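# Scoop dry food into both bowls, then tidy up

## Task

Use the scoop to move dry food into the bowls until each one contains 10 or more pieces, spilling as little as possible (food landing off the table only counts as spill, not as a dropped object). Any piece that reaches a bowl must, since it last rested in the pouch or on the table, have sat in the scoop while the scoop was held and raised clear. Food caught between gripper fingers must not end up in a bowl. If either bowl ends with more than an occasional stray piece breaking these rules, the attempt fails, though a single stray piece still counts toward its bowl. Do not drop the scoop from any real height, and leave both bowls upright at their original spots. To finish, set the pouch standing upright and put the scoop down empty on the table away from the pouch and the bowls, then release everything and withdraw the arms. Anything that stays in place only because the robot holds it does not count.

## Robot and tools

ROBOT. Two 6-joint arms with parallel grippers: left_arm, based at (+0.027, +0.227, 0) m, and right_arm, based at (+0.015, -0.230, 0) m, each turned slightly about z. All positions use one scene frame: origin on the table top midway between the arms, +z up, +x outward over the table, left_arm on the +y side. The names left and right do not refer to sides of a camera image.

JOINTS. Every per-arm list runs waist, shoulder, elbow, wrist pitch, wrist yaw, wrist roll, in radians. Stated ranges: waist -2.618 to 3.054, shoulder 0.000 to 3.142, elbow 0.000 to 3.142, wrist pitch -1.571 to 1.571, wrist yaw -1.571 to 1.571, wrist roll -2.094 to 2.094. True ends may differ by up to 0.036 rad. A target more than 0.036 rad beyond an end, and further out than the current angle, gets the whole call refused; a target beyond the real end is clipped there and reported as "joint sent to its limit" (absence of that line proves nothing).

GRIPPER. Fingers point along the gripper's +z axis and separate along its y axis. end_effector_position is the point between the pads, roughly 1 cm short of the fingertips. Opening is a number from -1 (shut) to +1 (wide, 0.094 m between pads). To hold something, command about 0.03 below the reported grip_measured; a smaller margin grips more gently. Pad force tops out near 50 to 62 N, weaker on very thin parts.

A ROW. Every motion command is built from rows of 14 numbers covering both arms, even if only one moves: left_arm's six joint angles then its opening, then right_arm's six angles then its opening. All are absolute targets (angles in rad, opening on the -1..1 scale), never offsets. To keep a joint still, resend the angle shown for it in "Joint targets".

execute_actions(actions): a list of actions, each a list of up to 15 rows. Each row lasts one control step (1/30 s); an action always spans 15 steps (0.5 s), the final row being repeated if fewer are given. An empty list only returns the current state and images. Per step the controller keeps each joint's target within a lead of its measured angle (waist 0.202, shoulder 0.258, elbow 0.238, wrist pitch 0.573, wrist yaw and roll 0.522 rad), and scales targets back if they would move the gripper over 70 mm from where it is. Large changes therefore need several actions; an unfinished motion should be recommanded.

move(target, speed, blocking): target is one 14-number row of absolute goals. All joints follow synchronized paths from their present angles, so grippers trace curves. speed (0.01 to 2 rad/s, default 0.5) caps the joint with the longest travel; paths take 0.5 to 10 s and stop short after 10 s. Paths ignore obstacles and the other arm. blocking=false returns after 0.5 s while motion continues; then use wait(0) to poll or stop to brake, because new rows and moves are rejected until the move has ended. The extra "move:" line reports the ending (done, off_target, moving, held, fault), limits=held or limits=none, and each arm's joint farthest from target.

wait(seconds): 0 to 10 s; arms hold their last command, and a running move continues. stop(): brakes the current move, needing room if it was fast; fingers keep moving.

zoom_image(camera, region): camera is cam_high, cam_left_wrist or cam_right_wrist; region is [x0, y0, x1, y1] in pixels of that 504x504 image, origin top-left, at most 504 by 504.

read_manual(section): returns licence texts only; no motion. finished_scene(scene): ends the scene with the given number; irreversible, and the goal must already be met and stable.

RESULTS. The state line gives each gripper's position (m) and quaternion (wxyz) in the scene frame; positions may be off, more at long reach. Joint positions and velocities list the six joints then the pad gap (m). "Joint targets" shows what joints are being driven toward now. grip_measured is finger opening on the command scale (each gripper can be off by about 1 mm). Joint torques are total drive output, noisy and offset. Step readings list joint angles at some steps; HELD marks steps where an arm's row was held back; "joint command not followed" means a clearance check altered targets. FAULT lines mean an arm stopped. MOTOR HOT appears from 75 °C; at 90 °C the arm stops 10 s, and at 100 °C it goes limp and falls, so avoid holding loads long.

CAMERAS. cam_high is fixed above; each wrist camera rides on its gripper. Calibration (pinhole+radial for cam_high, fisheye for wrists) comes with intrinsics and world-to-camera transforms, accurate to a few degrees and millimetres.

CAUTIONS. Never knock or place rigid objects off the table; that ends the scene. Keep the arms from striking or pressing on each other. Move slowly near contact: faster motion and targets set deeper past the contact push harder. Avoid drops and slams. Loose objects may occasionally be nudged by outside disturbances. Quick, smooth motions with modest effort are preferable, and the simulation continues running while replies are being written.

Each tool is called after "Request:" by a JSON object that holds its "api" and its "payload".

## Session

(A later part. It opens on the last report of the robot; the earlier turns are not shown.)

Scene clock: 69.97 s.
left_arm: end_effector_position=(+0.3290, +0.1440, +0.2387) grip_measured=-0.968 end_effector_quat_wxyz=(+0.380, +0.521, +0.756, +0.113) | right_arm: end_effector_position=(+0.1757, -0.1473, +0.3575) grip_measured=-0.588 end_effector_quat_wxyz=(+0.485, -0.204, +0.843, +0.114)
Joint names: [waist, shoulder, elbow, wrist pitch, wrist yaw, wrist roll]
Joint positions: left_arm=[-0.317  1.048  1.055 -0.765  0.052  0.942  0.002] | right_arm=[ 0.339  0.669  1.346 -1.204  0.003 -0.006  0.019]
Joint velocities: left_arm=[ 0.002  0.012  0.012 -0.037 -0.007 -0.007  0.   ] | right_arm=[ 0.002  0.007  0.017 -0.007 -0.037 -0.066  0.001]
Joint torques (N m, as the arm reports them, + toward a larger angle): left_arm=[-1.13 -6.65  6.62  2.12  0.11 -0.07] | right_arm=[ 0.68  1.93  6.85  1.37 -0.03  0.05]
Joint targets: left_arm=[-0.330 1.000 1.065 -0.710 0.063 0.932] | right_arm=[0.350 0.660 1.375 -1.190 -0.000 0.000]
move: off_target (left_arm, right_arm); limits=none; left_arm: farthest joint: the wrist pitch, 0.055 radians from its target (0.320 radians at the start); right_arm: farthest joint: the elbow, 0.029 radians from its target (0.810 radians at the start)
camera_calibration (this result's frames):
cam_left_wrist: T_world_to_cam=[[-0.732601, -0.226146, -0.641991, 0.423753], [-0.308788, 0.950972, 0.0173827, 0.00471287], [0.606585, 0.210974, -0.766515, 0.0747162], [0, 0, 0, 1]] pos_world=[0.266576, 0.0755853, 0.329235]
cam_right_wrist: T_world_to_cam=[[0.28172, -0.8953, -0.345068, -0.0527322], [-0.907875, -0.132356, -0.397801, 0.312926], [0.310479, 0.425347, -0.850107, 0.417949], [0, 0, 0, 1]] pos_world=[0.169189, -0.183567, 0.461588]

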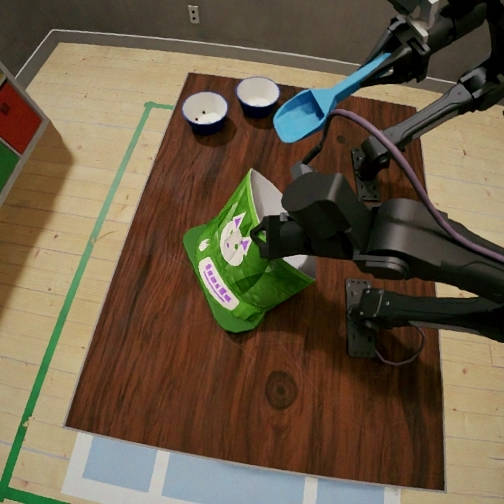

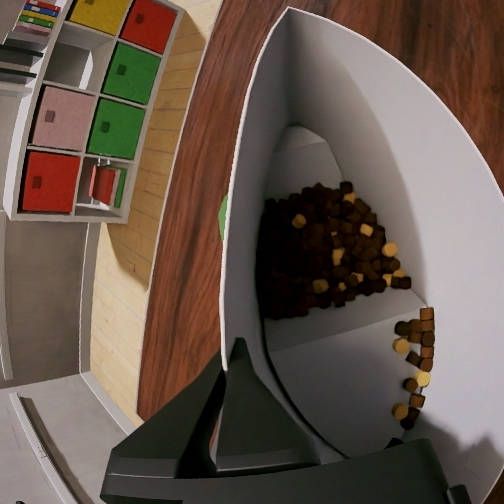

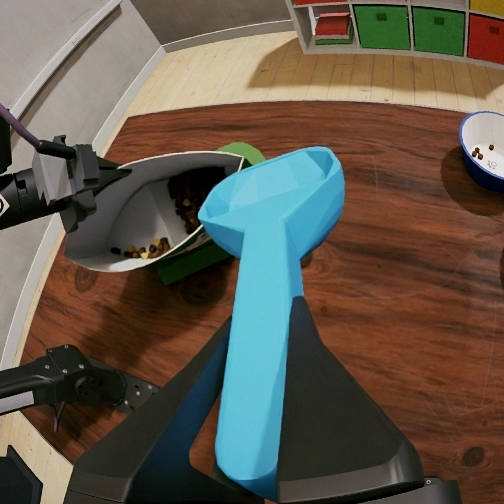

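Request:
{"api": "execute_actions", "payload": {"actions": []}}

Scene clock: 71.80 s.
left_arm: end_effector_position=(+0.3290, +0.1440, +0.2387) grip_measured=-0.968 end_effector_quat_wxyz=(+0.380, +0.521, +0.756, +0.113) | right_arm: end_effector_position=(+0.1757, -0.1473, +0.3574) grip_measured=-0.588 end_effector_quat_wxyz=(+0.485, -0.204, +0.843, +0.114)
Joint names: [waist, shoulder, elbow, wrist pitch, wrist yaw, wrist roll]
Joint positions: left_arm=[-0.317  1.048  1.055 -0.765  0.052  0.942  0.002] | right_arm=[ 0.339  0.669  1.346 -1.205  0.003 -0.006  0.019]
Joint velocities: left_arm=[-0.002  0.007  0.012  0.022 -0.051  0.037 -0.001] | right_arm=[ 0.007 -0.002  0.012 -0.022 -0.022 -0.037 -0.   ]
Joint torques (N m, as the arm reports them, + toward a larger angle): left_arm=[-0.91 -6.77  6.65  2.13  0.12 -0.08] | right_arm=[ 0.69  1.87  6.91  1.39 -0.05  0.07]
Joint targets: left_arm=[-0.330 1.000 1.065 -0.710 0.063 0.932] | right_arm=[0.350 0.660 1.375 -1.190 -0.000 0.000]
camera_calibration (this result's frames):
cam_left_wrist: T_world_to_cam=[[-0.732601, -0.226146, -0.641991, 0.423753], [-0.308788, 0.950972, 0.0173827, 0.00471287], [0.606585, 0.210974, -0.766515, 0.0747162], [0, 0, 0, 1]] pos_world=[0.266576, 0.0755853, 0.329235]
cam_right_wrist: T_world_to_cam=[[0.281603, -0.89536, -0.345009, -0.0527772], [-0.90801, -0.132425, -0.397469, 0.312747], [0.31019, 0.4252, -0.850286, 0.417995], [0, 0, 0, 1]] pos_world=[0.169182, -0.18357, 0.461514]

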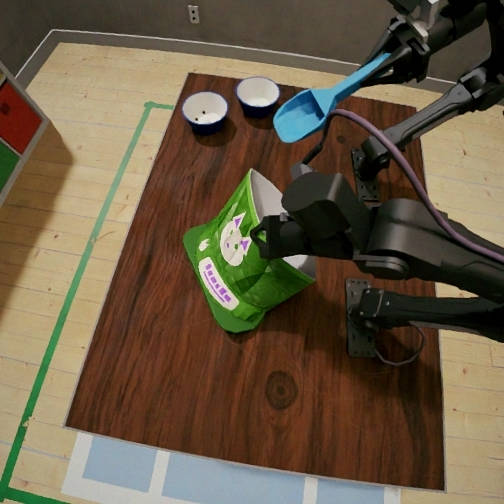

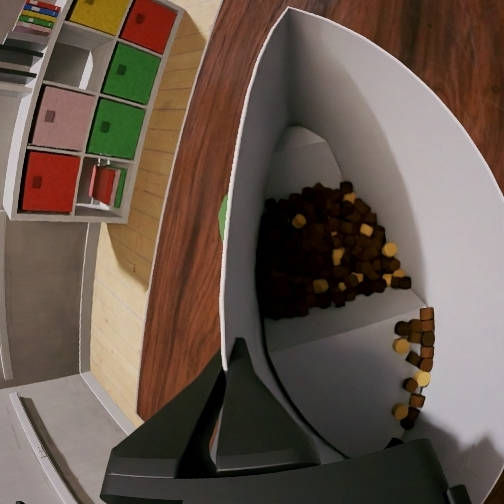

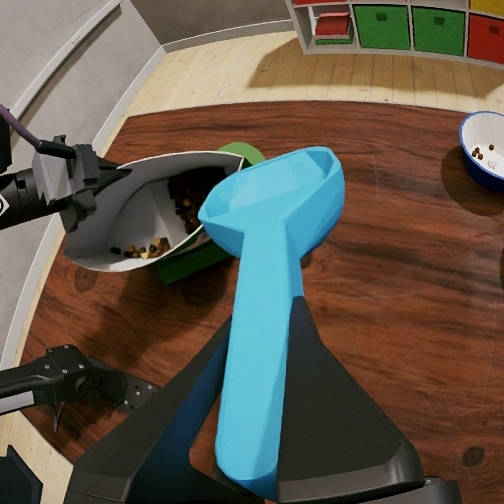

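Request:
{"api": "move", "payload": {"target": [-0.33,1.0,1.065,-0.71,0.063,0.932,-1.0, 0.62,0.88,1.37,-1.07,0,0,-0.62], "speed": 0.5}}

Scene clock: 77.27 s.
left_arm: end_effector_position=(+0.3295, +0.1442, +0.2384) grip_measured=-0.968 end_effector_quat_wxyz=(+0.380, +0.520, +0.756, +0.114) | right_arm: end_effector_position=(+0.1927, -0.0659, +0.3355) grip_measured=-0.588 end_effector_quat_wxyz=(+0.415, -0.326, +0.834, +0.159)
Joint names: [waist, shoulder, elbow, wrist pitch, wrist yaw, wrist roll]
Joint positions: left_arm=[-0.317  1.048  1.053 -0.761  0.05   0.942  0.002] | right_arm=[ 0.61   0.881  1.346 -1.114  0.001 -0.006  0.019]
Joint velocities: left_arm=[ 0.007  0.017 -0.002 -0.051 -0.051  0.007 -0.001] | right_arm=[ 0.007 -0.012 -0.002 -0.051 -0.007 -0.007 -0.   ]
Joint torques (N m, as the arm reports them, + toward a larger angle): left_arm=[-0.95 -6.71  6.83  2.08  0.11 -0.1 ] | right_arm=[ 0.66  0.13  7.31  1.55 -0.02  0.06]
Joint targets: left_arm=[-0.330 1.000 1.065 -0.710 0.063 0.932] | right_arm=[0.620 0.880 1.370 -1.070 -0.000 0.000]
move: off_target (left_arm, right_arm); limits=none; left_arm: farthest joint: the wrist pitch, 0.051 radians from its target (0.055 radians at the start); right_arm: farthest joint: the wrist pitch, 0.044 radians from its target (0.135 radians at the start)
camera_calibration (this result's frames):
cam_left_wrist: T_world_to_cam=[[-0.731129, -0.226941, -0.643388, 0.423932], [-0.310385, 0.95045, 0.0174626, 0.00523067], [0.607545, 0.212465, -0.765341, 0.073336], [0, 0, 0, 1]] pos_world=[0.267017, 0.0756548, 0.328788]
cam_right_wrist: T_world_to_cam=[[0.481107, -0.814367, -0.324566, -0.0322231], [-0.870236, -0.398901, -0.289078, 0.269075], [0.105946, 0.421527, -0.900606, 0.415487], [0, 0, 0, 1]] pos_world=[0.205643, -0.0940455, 0.441515]

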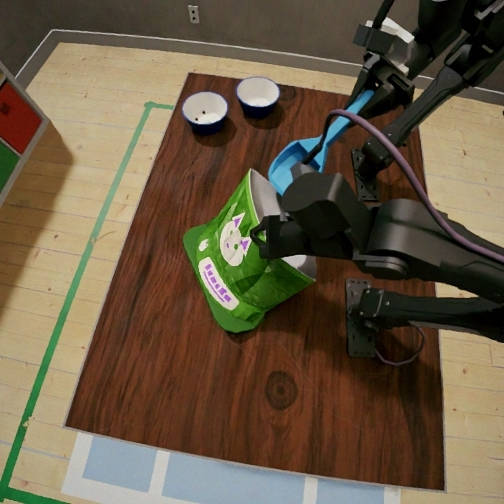

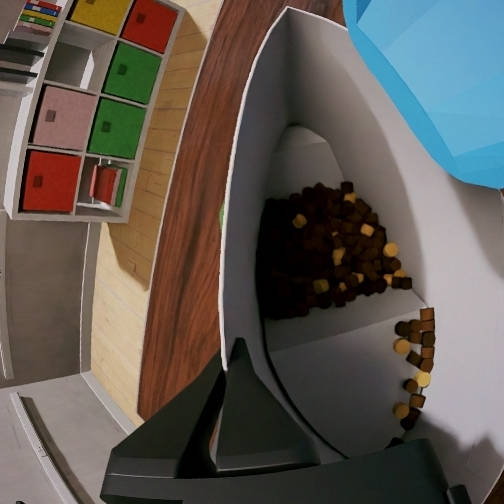

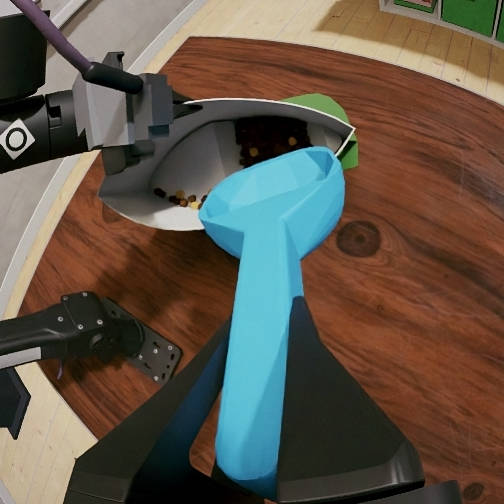

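Request:
{"api": "move", "payload": {"target": [-0.33,1.0,1.065,-0.71,0.063,0.932,-1.0, 0.65,1.21,1.33,-0.835,0,0,-0.62], "speed": 0.3}}

Scene clock: 85.50 s.
left_arm: end_effector_position=(+0.3296, +0.1444, +0.2384) grip_measured=-0.968 end_effector_quat_wxyz=(+0.380, +0.520, +0.756, +0.115) | right_arm: end_effector_position=(+0.2609, +0.0107, +0.2842) grip_measured=-0.588 end_effector_quat_wxyz=(+0.367, -0.348, +0.850, +0.147)
Joint names: [waist, shoulder, elbow, wrist pitch, wrist yaw, wrist roll]
Joint positions: left_arm=[-0.317  1.048  1.053 -0.761  0.049  0.942  0.002] | right_arm=[ 0.64   1.213  1.333 -0.877  0.001 -0.006  0.019]
Joint velocities: left_arm=[ 0.007 -0.002 -0.017 -0.007  0.051  0.095 -0.   ] | right_arm=[-0.012 -0.017 -0.007  0.007  0.037 -0.007  0.001]
Joint torques (N m, as the arm reports them, + toward a larger angle): left_arm=[-0.89 -6.9   6.83  2.06  0.19 -0.07] | right_arm=[ 0.6  -4.3   6.12  1.37 -0.01  0.07]
Joint targets: left_arm=[-0.330 1.000 1.065 -0.710 0.063 0.932] | right_arm=[0.650 1.210 1.330 -0.835 -0.000 -0.000]
move: off_target (left_arm, right_arm); limits=none; left_arm: farthest joint: the wrist pitch, 0.051 radians from its target (0.051 radians at the start); right_arm: farthest joint: the wrist pitch, 0.042 radians from its target (0.278 radians at the start)
camera_calibration (this result's frames):
cam_left_wrist: T_world_to_cam=[[-0.730581, -0.227119, -0.643948, 0.424078], [-0.311187, 0.95018, 0.017926, 0.0052879], [0.607795, 0.213485, -0.764859, 0.0729282], [0, 0, 0, 1]] pos_world=[0.267143, 0.0757226, 0.328769]
cam_right_wrist: T_world_to_cam=[[0.481468, -0.822894, -0.301717, -0.025815], [-0.876189, -0.443282, -0.189194, 0.317786], [0.0219403, 0.355452, -0.934437, 0.361971], [0, 0, 0, 1]] pos_world=[0.282928, -0.00903751, 0.390573]

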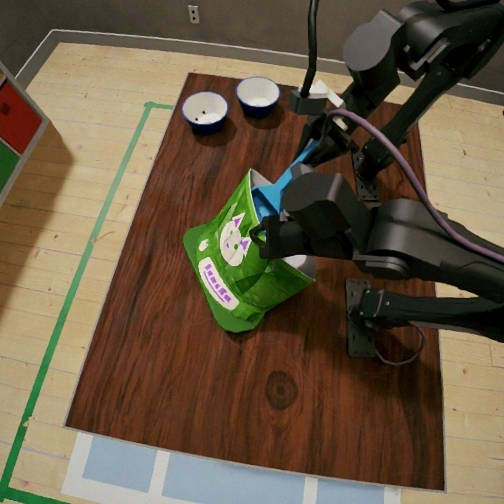

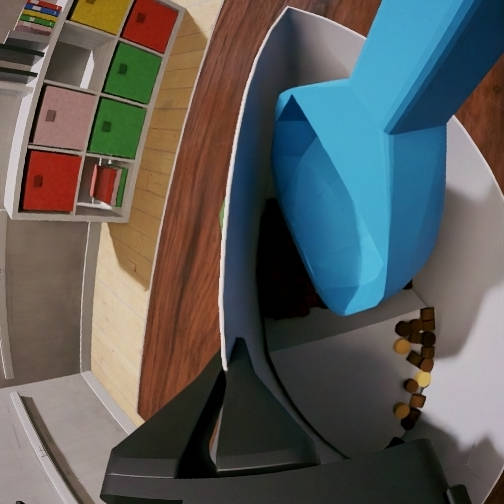

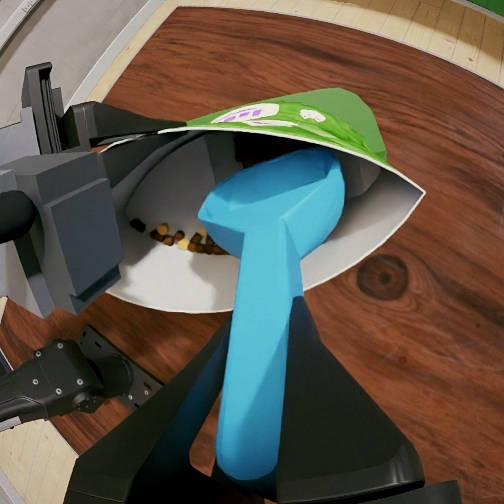

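Request:
{"api": "move", "payload": {"target": [-0.33,1.0,1.065,-0.71,0.063,0.932,-1.0, 0.655,1.325,1.385,-0.89,0,0,-0.62], "speed": 0.15}}

Scene clock: 88.93 s.
left_arm: end_effector_position=(+0.3297, +0.1445, +0.2385) grip_measured=-0.968 end_effector_quat_wxyz=(+0.380, +0.520, +0.756, +0.115) | right_arm: end_effector_position=(+0.2699, +0.0219, +0.2487) grip_measured=-0.588 end_effector_quat_wxyz=(+0.315, -0.358, +0.870, +0.127)
Joint names: [waist, shoulder, elbow, wrist pitch, wrist yaw, wrist roll]
Joint positions: left_arm=[-0.317  1.048  1.053 -0.76   0.048  0.942  0.002] | right_arm=[ 0.645  1.326  1.346 -0.898  0.001 -0.006  0.019]
Joint velocities: left_arm=[-0.012 -0.007 -0.022 -0.007 -0.022 -0.022  0.   ] | right_arm=[-0.007 -0.007 -0.012  0.007 -0.11  -0.022 -0.001]
Joint torques (N m, as the arm reports them, + toward a larger angle): left_arm=[-1.1  -6.8   6.86  2.07  0.12 -0.07] | right_arm=[ 0.59 -5.2   9.33  1.06  0.    0.07]
Joint targets: left_arm=[-0.330 1.000 1.065 -0.710 0.063 0.932] | right_arm=[0.655 1.325 1.385 -0.890 0.000 -0.000]
move: off_target (left_arm, right_arm); limits=none; left_arm: farthest joint: the wrist pitch, 0.050 radians from its target (0.051 radians at the start); right_arm: farthest joint: the elbow, 0.039 radians from its target (0.052 radians at the start)
camera_calibration (this result's frames):
cam_left_wrist: T_world_to_cam=[[-0.730135, -0.227256, -0.644405, 0.424201], [-0.311724, 0.949999, 0.018167, 0.00535419], [0.608055, 0.214141, -0.764469, 0.0726182], [0, 0, 0, 1]] pos_world=[0.267237, 0.0757654, 0.328774]
cam_right_wrist: T_world_to_cam=[[0.46091, -0.844682, -0.272167, -0.032955], [-0.885341, -0.458776, -0.0754766, 0.29842], [-0.0611101, 0.275749, -0.959285, 0.354952], [0, 0, 0, 1]] pos_world=[0.301084, 0.0111939, 0.354055]

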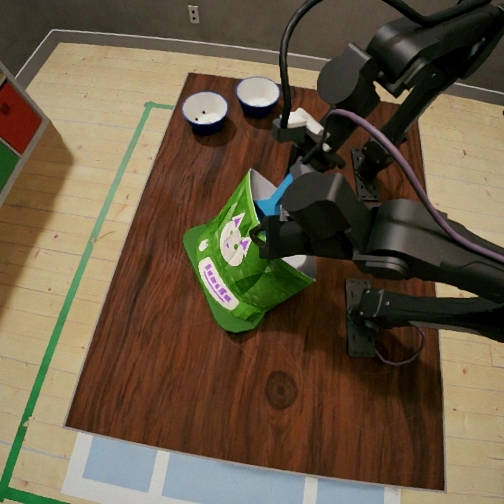

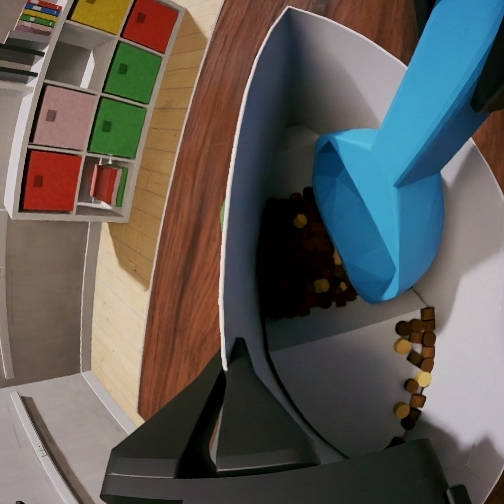

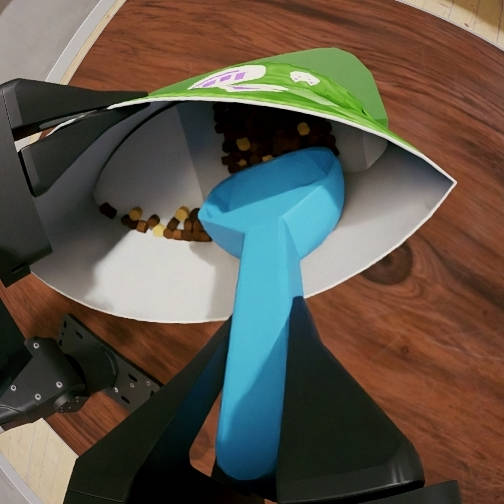

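Request:
{"api": "move", "payload": {"target": [-0.33,1.0,1.065,-0.71,0.063,0.932,-1.0, 0.655,1.35,1.285,-0.765,0,0,-0.62], "speed": 0.15}}

Scene clock: 90.87 s.
left_arm: end_effector_position=(+0.3298, +0.1446, +0.2386) grip_measured=-0.968 end_effector_quat_wxyz=(+0.380, +0.520, +0.756, +0.115) | right_arm: end_effector_position=(+0.2787, +0.0306, +0.2336) grip_measured=-0.588 end_effector_quat_wxyz=(+0.321, -0.357, +0.867, +0.130)
Joint names: [waist, shoulder, elbow, wrist pitch, wrist yaw, wrist roll]
Joint positions: left_arm=[-0.317  1.048  1.053 -0.76   0.048  0.942  0.002] | right_arm=[ 0.645  1.347  1.292 -0.808  0.001 -0.006  0.019]
Joint velocities: left_arm=[ 0.012 -0.002 -0.007  0.007 -0.066 -0.022 -0.   ] | right_arm=[-0.012 -0.002 -0.017  0.066  0.007 -0.066  0.   ]
Joint torques (N m, as the arm reports them, + toward a larger angle): left_arm=[-1.06 -6.99  6.7   2.04  0.17 -0.03] | right_arm=[ 0.68 -5.34  5.88  1.31 -0.01  0.05]
Joint targets: left_arm=[-0.330 1.000 1.065 -0.710 0.063 0.932] | right_arm=[0.655 1.350 1.285 -0.765 0.000 0.000]
move: off_target (left_arm, right_arm); limits=none; left_arm: farthest joint: the wrist pitch, 0.050 radians from its target (0.050 radians at the start); right_arm: farthest joint: the wrist pitch, 0.043 radians from its target (0.133 radians at the start)
camera_calibration (this result's frames):
cam_left_wrist: T_world_to_cam=[[-0.729793, -0.227355, -0.644758, 0.4243], [-0.311996, 0.949909, 0.0181861, 0.0054292], [0.608327, 0.214434, -0.764171, 0.072406], [0, 0, 0, 1]] pos_world=[0.267299, 0.0757832, 0.328803]
cam_right_wrist: T_world_to_cam=[[0.463594, -0.842046, -0.275752, -0.0337796], [-0.884537, -0.457987, -0.0885589, 0.311919], [-0.0517199, 0.284968, -0.957141, 0.335264], [0, 0, 0, 1]] pos_world=[0.308903, 0.0188711, 0.339203]

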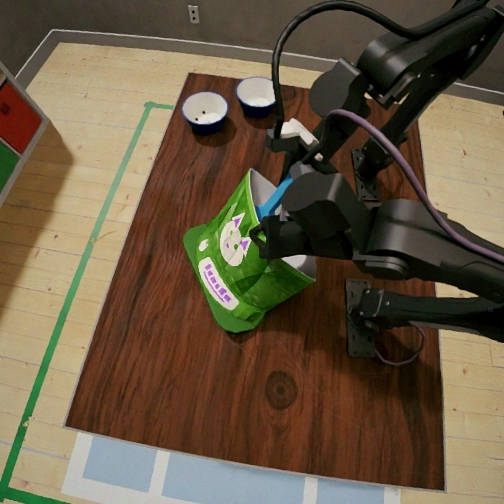

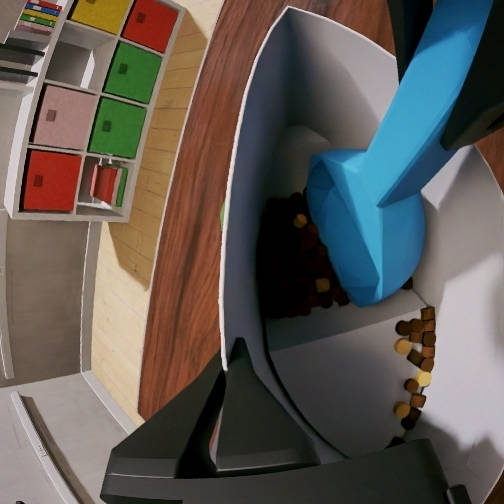

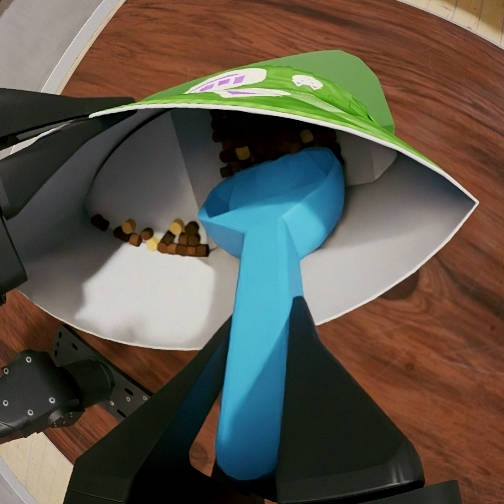

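Request:
{"api": "move", "payload": {"target": [-0.33,1.0,1.065,-0.71,0.063,0.932,-1.0, 0.655,1.365,1.214,-0.667,0,0,-0.62], "speed": 0.15}}

Scene clock: 93.10 s.
left_arm: end_effector_position=(+0.3299, +0.1446, +0.2386) grip_measured=-0.968 end_effector_quat_wxyz=(+0.380, +0.520, +0.756, +0.115) | right_arm: end_effector_position=(+0.2850, +0.0350, +0.2220) grip_measured=-0.588 end_effector_quat_wxyz=(+0.334, -0.354, +0.863, +0.132)
Joint names: [waist, shoulder, elbow, wrist pitch, wrist yaw, wrist roll]
Joint positions: left_arm=[-0.317  1.048  1.053 -0.76   0.048  0.942  0.002] | right_arm=[ 0.645  1.347  1.228 -0.716  0.008 -0.006  0.019]
Joint velocities: left_arm=[-0.007 -0.007 -0.022 -0.007  0.022 -0.037 -0.001] | right_arm=[-0.002  0.002 -0.012 -0.051 -0.037 -0.037 -0.001]
Joint torques (N m, as the arm reports them, + toward a larger angle): left_arm=[-1.08 -6.9   6.63  2.08  0.18  0.  ] | right_arm=[ 0.66 -4.26  5.52  1.38 -0.06  0.02]
Joint targets: left_arm=[-0.330 1.000 1.065 -0.710 0.063 0.932] | right_arm=[0.655 1.365 1.214 -0.667 0.000 -0.000]
move: off_target (left_arm, right_arm); limits=none; left_arm: farthest joint: the wrist pitch, 0.050 radians from its target (0.050 radians at the start); right_arm: farthest joint: the wrist pitch, 0.049 radians from its target (0.141 radians at the start)
camera_calibration (this result's frames):
cam_left_wrist: T_world_to_cam=[[-0.72945, -0.227453, -0.64511, 0.4244], [-0.312267, 0.94982, 0.018205, 0.00550433], [0.608598, 0.214727, -0.763872, 0.0721937], [0, 0, 0, 1]] pos_world=[0.26736, 0.075801, 0.328831]
cam_right_wrist: T_world_to_cam=[[0.466209, -0.839845, -0.278048, -0.0364654], [-0.884225, -0.452383, -0.116173, 0.32434], [-0.0282172, 0.300018, -0.953516, 0.315131], [0, 0, 0, 1]] pos_world=[0.312682, 0.0215558, 0.328023]

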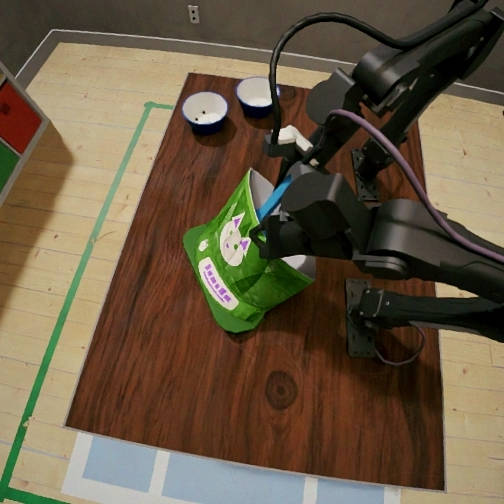

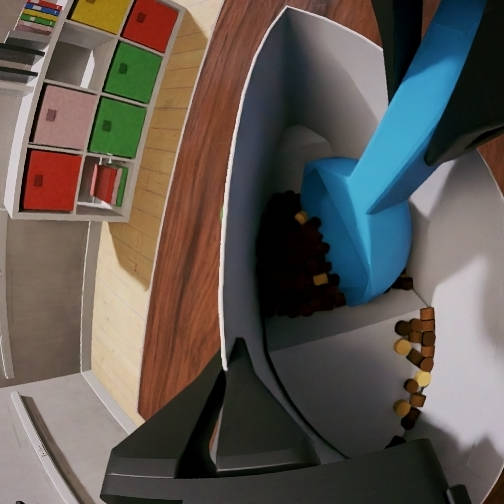

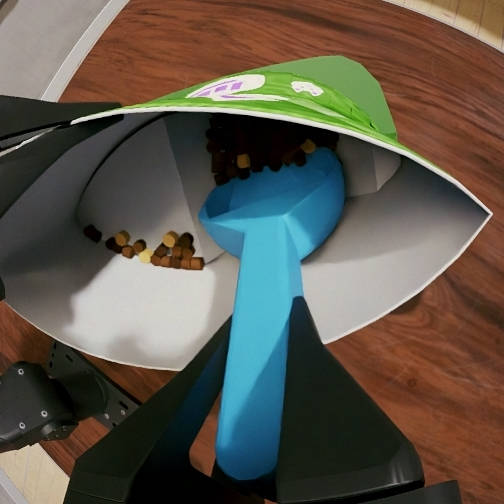

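Request:
{"api": "move", "payload": {"target": [-0.33,1.0,1.065,-0.71,0.063,0.932,-1.0, 0.655,1.195,0.992,-0.403,0,0,-0.62], "speed": 0.25}}

Scene clock: 95.50 s.
left_arm: end_effector_position=(+0.3302, +0.1447, +0.2383) grip_measured=-0.968 end_effector_quat_wxyz=(+0.381, +0.519, +0.756, +0.116) | right_arm: end_effector_position=(+0.2802, +0.0288, +0.2087) grip_measured=-0.588 end_effector_quat_wxyz=(+0.390, -0.344, +0.841, +0.151)
Joint names: [waist, shoulder, elbow, wrist pitch, wrist yaw, wrist roll]
Joint positions: left_arm=[-0.317  1.048  1.051 -0.756  0.047  0.942  0.002] | right_arm=[ 0.645  1.222  0.996 -0.482  0.014 -0.006  0.019]
Joint velocities: left_arm=[ 0.002  0.002 -0.027 -0.007  0.022  0.066  0.   ] | right_arm=[-0.002  0.002  0.002  0.051 -0.066 -0.022  0.001]
Joint torques (N m, as the arm reports them, + toward a larger angle): left_arm=[-1.01 -6.85  6.89  2.03  0.21 -0.01] | right_arm=[ 0.73 -7.17  6.33  1.78 -0.14  0.03]
Joint targets: left_arm=[-0.330 1.000 1.065 -0.710 0.063 0.932] | right_arm=[0.655 1.195 0.992 -0.403 0.000 -0.000]
move: off_target (left_arm, right_arm); limits=none; left_arm: farthest joint: the shoulder, 0.048 radians from its target (0.048 radians at the start); right_arm: farthest joint: the wrist pitch, 0.079 radians from its target (0.313 radians at the start)
camera_calibration (this result's frames):
cam_left_wrist: T_world_to_cam=[[-0.728422, -0.227748, -0.646168, 0.424427], [-0.313084, 0.94955, 0.0182603, 0.00581494], [0.60941, 0.215606, -0.762977, 0.0710539], [0, 0, 0, 1]] pos_world=[0.267681, 0.075821, 0.328357]
cam_right_wrist: T_world_to_cam=[[0.490239, -0.816509, -0.304924, -0.0448975], [-0.869418, -0.433447, -0.237141, 0.336244], [0.061459, 0.381362, -0.922381, 0.270222], [0, 0, 0, 1]] pos_world=[0.29774, 0.00603241, 0.315294]

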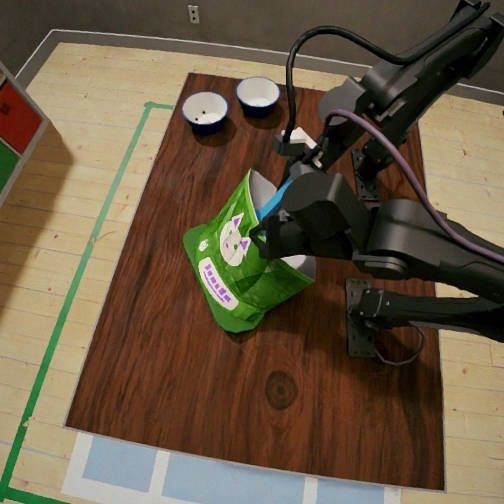

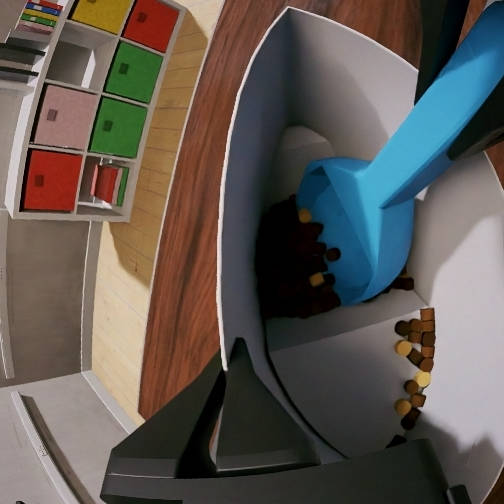

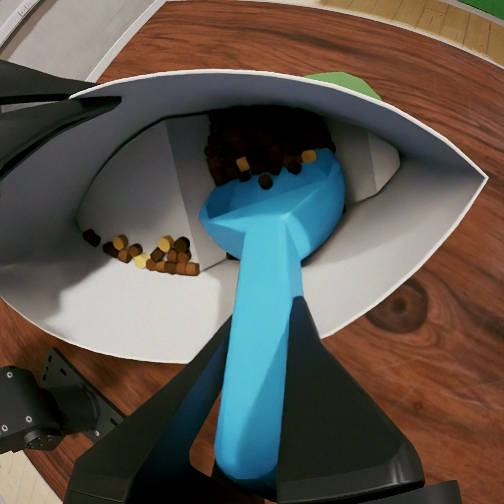

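Request:
{"api": "move", "payload": {"target": [-0.33,1.0,1.065,-0.71,0.063,0.932,-1.0, 0.655,1.108,0.764,-0.085,0,0,-0.62], "speed": 0.25}}

Scene clock: 97.77 s.
left_arm: end_effector_position=(+0.3301, +0.1450, +0.2394) grip_measured=-0.968 end_effector_quat_wxyz=(+0.382, +0.518, +0.756, +0.117) | right_arm: end_effector_position=(+0.2795, +0.0258, +0.1936) grip_measured=-0.588 end_effector_quat_wxyz=(+0.451, -0.329, +0.812, +0.172)
Joint names: [waist, shoulder, elbow, wrist pitch, wrist yaw, wrist roll]
Joint positions: left_arm=[-0.317  1.045  1.051 -0.755  0.045  0.94   0.002] | right_arm=[ 0.645  1.131  0.767 -0.199  0.023 -0.006  0.019]
Joint velocities: left_arm=[-0.002  0.012  0.027  0.007 -0.037 -0.037  0.   ] | right_arm=[-0.012 -0.012  0.002  0.007 -0.022  0.022  0.   ]
Joint torques (N m, as the arm reports them, + toward a larger angle): left_arm=[-1.12 -6.54  7.02  1.99  0.18  0.  ] | right_arm=[ 0.56 -6.03  6.51  2.16 -0.31  0.06]
Joint targets: left_arm=[-0.330 1.000 1.065 -0.710 0.063 0.932] | right_arm=[0.655 1.108 0.764 -0.085 0.000 0.000]
move: off_target (left_arm, right_arm); limits=none; left_arm: farthest joint: the shoulder, 0.045 radians from its target (0.048 radians at the start); right_arm: farthest joint: the wrist pitch, 0.114 radians from its target (0.397 radians at the start)
camera_calibration (this result's frames):
cam_left_wrist: T_world_to_cam=[[-0.725351, -0.22964, -0.648946, 0.425062], [-0.314953, 0.948968, 0.0162278, 0.0066663], [0.612103, 0.216159, -0.760661, 0.0703584], [0, 0, 0, 1]] pos_world=[0.267352, 0.0760765, 0.329253]
cam_right_wrist: T_world_to_cam=[[0.518171, -0.789421, -0.32911, -0.0554518], [-0.839968, -0.397232, -0.369676, 0.347304], [0.161097, 0.467998, -0.868922, 0.217106], [0, 0, 0, 1]] pos_world=[0.285483, -0.00741979, 0.298788]

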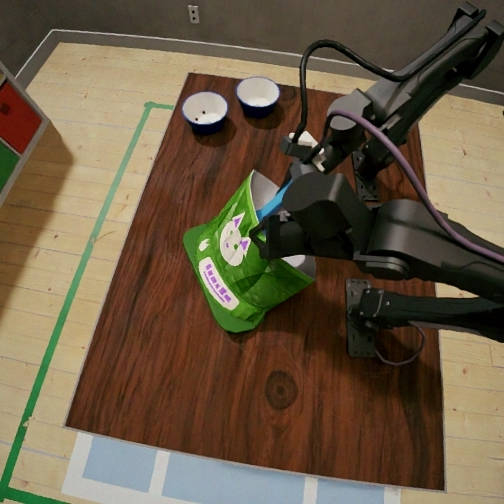

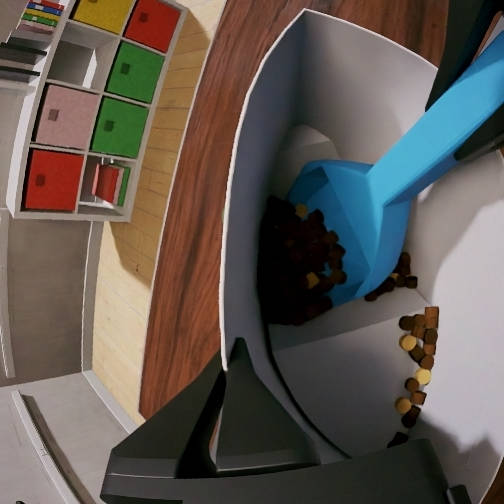

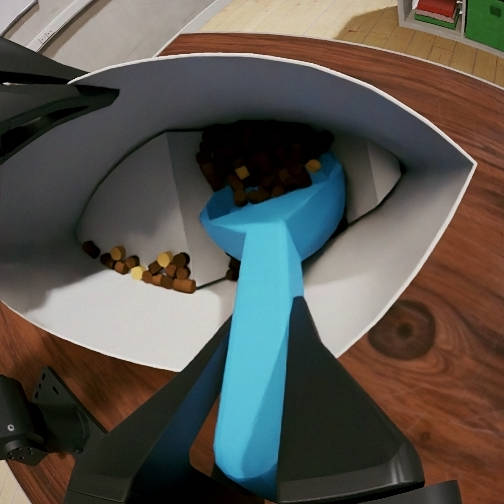

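Request:
{"api": "move", "payload": {"target": [-0.33,1.0,1.065,-0.71,0.063,0.932,-1.0, 0.655,0.96,0.53,0.16,0,0,-0.62], "speed": 0.25}}

Scene clock: 100.47 s.
left_arm: end_effector_position=(+0.3297, +0.1445, +0.2387) grip_measured=-0.968 end_effector_quat_wxyz=(+0.382, +0.519, +0.756, +0.115) | right_arm: end_effector_position=(+0.2664, +0.0201, +0.2003) grip_measured=-0.588 end_effector_quat_wxyz=(+0.529, -0.313, +0.758, +0.218)
Joint names: [waist, shoulder, elbow, wrist pitch, wrist yaw, wrist roll]
Joint positions: left_arm=[-0.317  1.045  1.05  -0.756  0.049  0.94   0.002] | right_arm=[ 0.645  0.989  0.536  0.1   -0.006 -0.003  0.019]
Joint velocities: left_arm=[ 0.007 -0.002 -0.012 -0.007 -0.037 -0.007  0.001] | right_arm=[-0.007  0.002  0.002 -0.022 -0.007 -0.022 -0.001]
Joint torques (N m, as the arm reports them, + toward a larger angle): left_arm=[-1.16 -6.5   7.16  2.01  0.11 -0.05] | right_arm=[ 0.66 -5.3   6.34  1.84  0.07  0.  ]
Joint targets: left_arm=[-0.330 1.000 1.065 -0.710 0.063 0.932] | right_arm=[0.655 0.960 0.530 0.160 -0.000 -0.000]
move: off_target (left_arm, right_arm); limits=none; left_arm: farthest joint: the wrist pitch, 0.046 radians from its target (0.045 radians at the start); right_arm: farthest joint: the wrist pitch, 0.060 radians from its target (0.359 radians at the start)
camera_calibration (this result's frames):
cam_left_wrist: T_world_to_cam=[[-0.727825, -0.229613, -0.64618, 0.424285], [-0.31275, 0.94972, 0.0147924, 0.00657735], [0.610294, 0.212859, -0.763041, 0.0719137], [0, 0, 0, 1]] pos_world=[0.266974, 0.0758673, 0.328941]
cam_right_wrist: T_world_to_cam=[[0.586404, -0.719835, -0.371441, -0.0620338], [-0.766556, -0.344965, -0.541657, 0.350291], [0.26177, 0.602359, -0.754082, 0.175107], [0, 0, 0, 1]] pos_world=[0.259057, -0.0292936, 0.298741]

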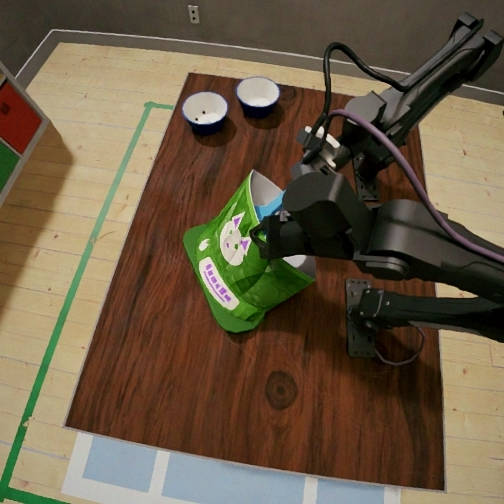

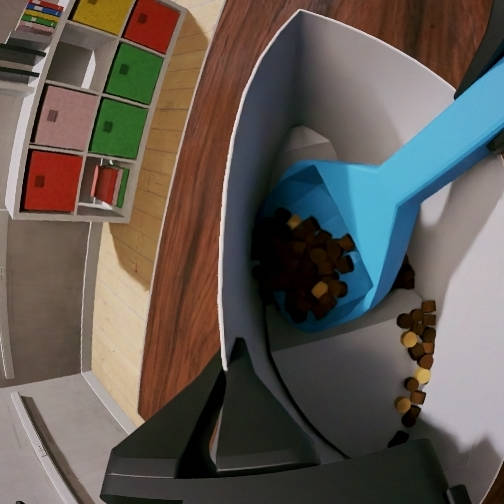

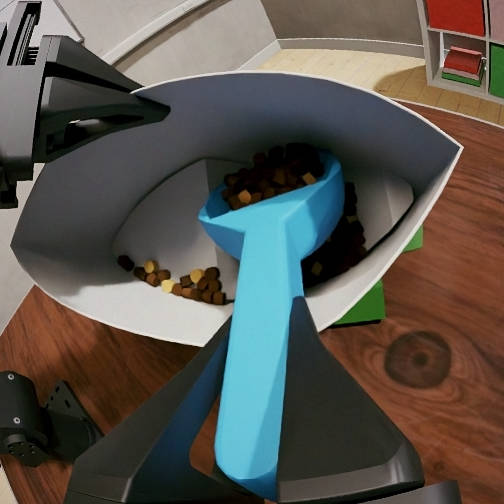

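Request:
{"api": "move", "payload": {"target": [-0.33,1.0,1.065,-0.71,0.063,0.932,-1.0, 0.655,0.68,0.33,0.24,0,0,-0.62], "speed": 0.25}}

Scene clock: 103.73 s.
left_arm: end_effector_position=(+0.3296, +0.1445, +0.2386) grip_measured=-0.968 end_effector_quat_wxyz=(+0.382, +0.519, +0.756, +0.115) | right_arm: end_effector_position=(+0.2366, -0.0081, +0.2127) grip_measured=-0.588 end_effector_quat_wxyz=(+0.592, -0.294, +0.709, +0.245)
Joint names: [waist, shoulder, elbow, wrist pitch, wrist yaw, wrist roll]
Joint positions: left_arm=[-0.317  1.045  1.05  -0.756  0.049  0.94   0.002] | right_arm=[ 0.645  0.706  0.336  0.19  -0.01  -0.003  0.019]
Joint velocities: left_arm=[-0.012  0.007  0.017 -0.007 -0.007 -0.007 -0.   ] | right_arm=[-0.002 -0.002 -0.002 -0.066  0.022  0.007  0.   ]
Joint torques (N m, as the arm reports them, + toward a larger angle): left_arm=[-1.05 -6.39  7.07  2.02  0.16 -0.04] | right_arm=[ 0.58 -2.78  6.5   1.78  0.13  0.02]
Joint targets: left_arm=[-0.330 1.000 1.065 -0.710 0.063 0.932] | right_arm=[0.655 0.680 0.330 0.240 0.000 0.000]
move: off_target (left_arm, right_arm); limits=none; left_arm: farthest joint: the wrist pitch, 0.046 radians from its target (0.046 radians at the start); right_arm: farthest joint: the wrist pitch, 0.050 radians from its target (0.140 radians at the start)
camera_calibration (this result's frames):
cam_left_wrist: T_world_to_cam=[[-0.728064, -0.229554, -0.645932, 0.424209], [-0.312744, 0.949719, 0.0149951, 0.00649401], [0.610012, 0.212929, -0.763248, 0.0720283], [0, 0, 0, 1]] pos_world=[0.266944, 0.0758745, 0.328888]
cam_right_wrist: T_world_to_cam=[[0.634985, -0.671672, -0.381642, -0.06923], [-0.691387, -0.273709, -0.668631, 0.334311], [0.344642, 0.688433, -0.638187, 0.165737], [0, 0, 0, 1]] pos_world=[0.217978, -0.0690949, 0.302881]

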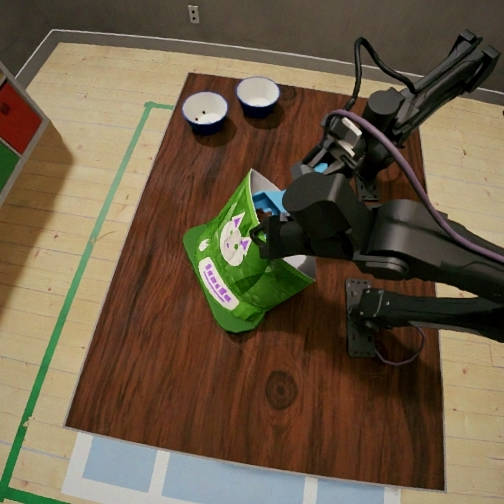

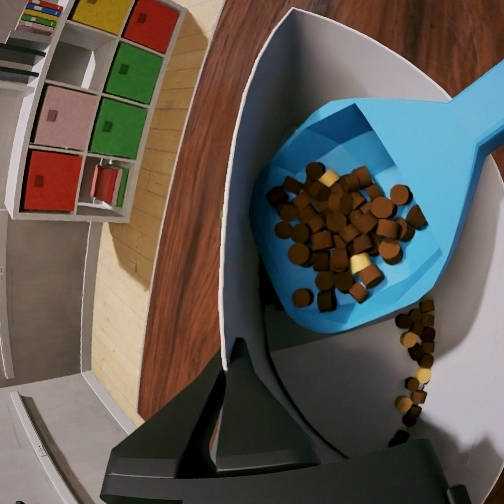

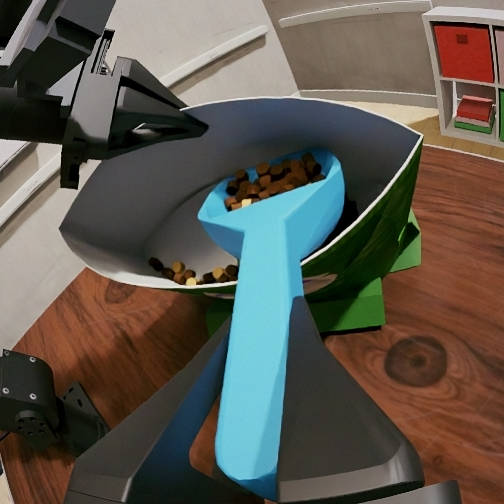

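Request:
{"api": "move", "payload": {"target": [-0.33,1.0,1.065,-0.71,0.063,0.932,-1.0, 0.655,0.37,0.535,-0.21,0,0,-0.62], "speed": 0.3}}

Scene clock: 107.87 s.
left_arm: end_effector_position=(+0.3295, +0.1445, +0.2386) grip_measured=-0.968 end_effector_quat_wxyz=(+0.382, +0.519, +0.756, +0.115) | right_arm: end_effector_position=(+0.1983, -0.0460, +0.2729) grip_measured=-0.588 end_effector_quat_wxyz=(+0.610, -0.288, +0.694, +0.252)
Joint names: [waist, shoulder, elbow, wrist pitch, wrist yaw, wrist roll]
Joint positions: left_arm=[-0.317  1.045  1.05  -0.757  0.049  0.94   0.002] | right_arm=[ 0.645  0.392  0.498 -0.235 -0.008 -0.003  0.019]
Joint velocities: left_arm=[ 0.007 -0.007 -0.017 -0.007 -0.007 -0.007  0.   ] | right_arm=[-0.007 -0.017 -0.017 -0.007 -0.007 -0.007 -0.001]
Joint torques (N m, as the arm reports them, + toward a larger angle): left_arm=[-1.03 -6.46  7.    1.99  0.14 -0.05] | right_arm=[ 0.57 -0.27  9.35  1.58  0.13  0.03]
Joint targets: left_arm=[-0.330 1.000 1.065 -0.710 0.063 0.932] | right_arm=[0.655 0.370 0.535 -0.210 -0.000 0.000]
move: off_target (left_arm, right_arm); limits=none; left_arm: farthest joint: the wrist pitch, 0.047 radians from its target (0.046 radians at the start); right_arm: farthest joint: the elbow, 0.037 radians from its target (0.199 radians at the start)
camera_calibration (this result's frames):
cam_left_wrist: T_world_to_cam=[[-0.728303, -0.229495, -0.645683, 0.424133], [-0.312738, 0.949718, 0.0151978, 0.00641065], [0.609729, 0.212999, -0.763454, 0.0721429], [0, 0, 0, 1]] pos_world=[0.266915, 0.0758818, 0.328836]
cam_right_wrist: T_world_to_cam=[[0.648, -0.658975, -0.3819, -0.0493099], [-0.666963, -0.24884, -0.70231, 0.343151], [0.367773, 0.70981, -0.60076, 0.229686], [0, 0, 0, 1]] pos_world=[0.176349, -0.110138, 0.360153]

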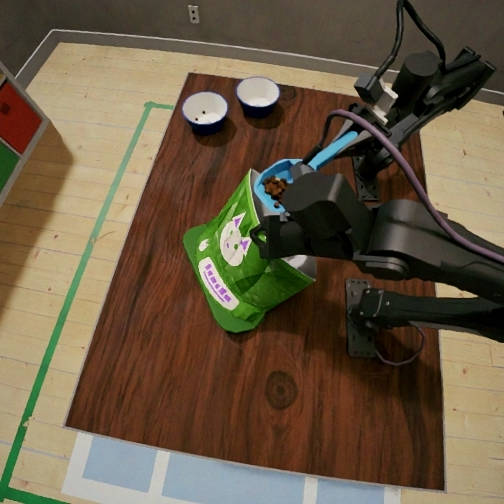

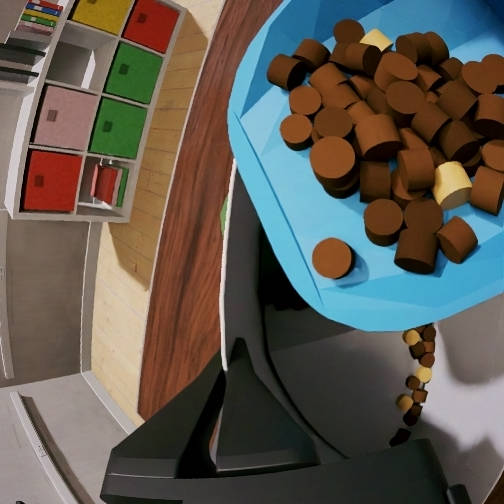

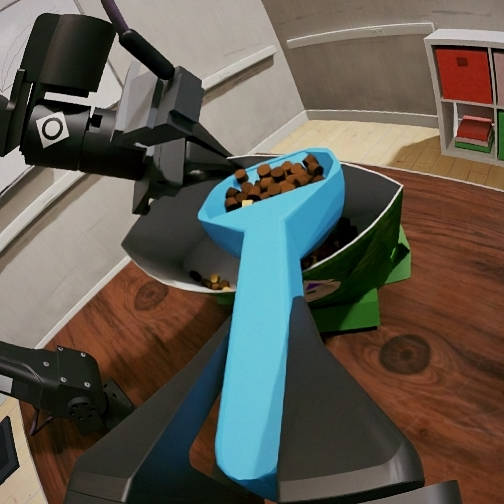

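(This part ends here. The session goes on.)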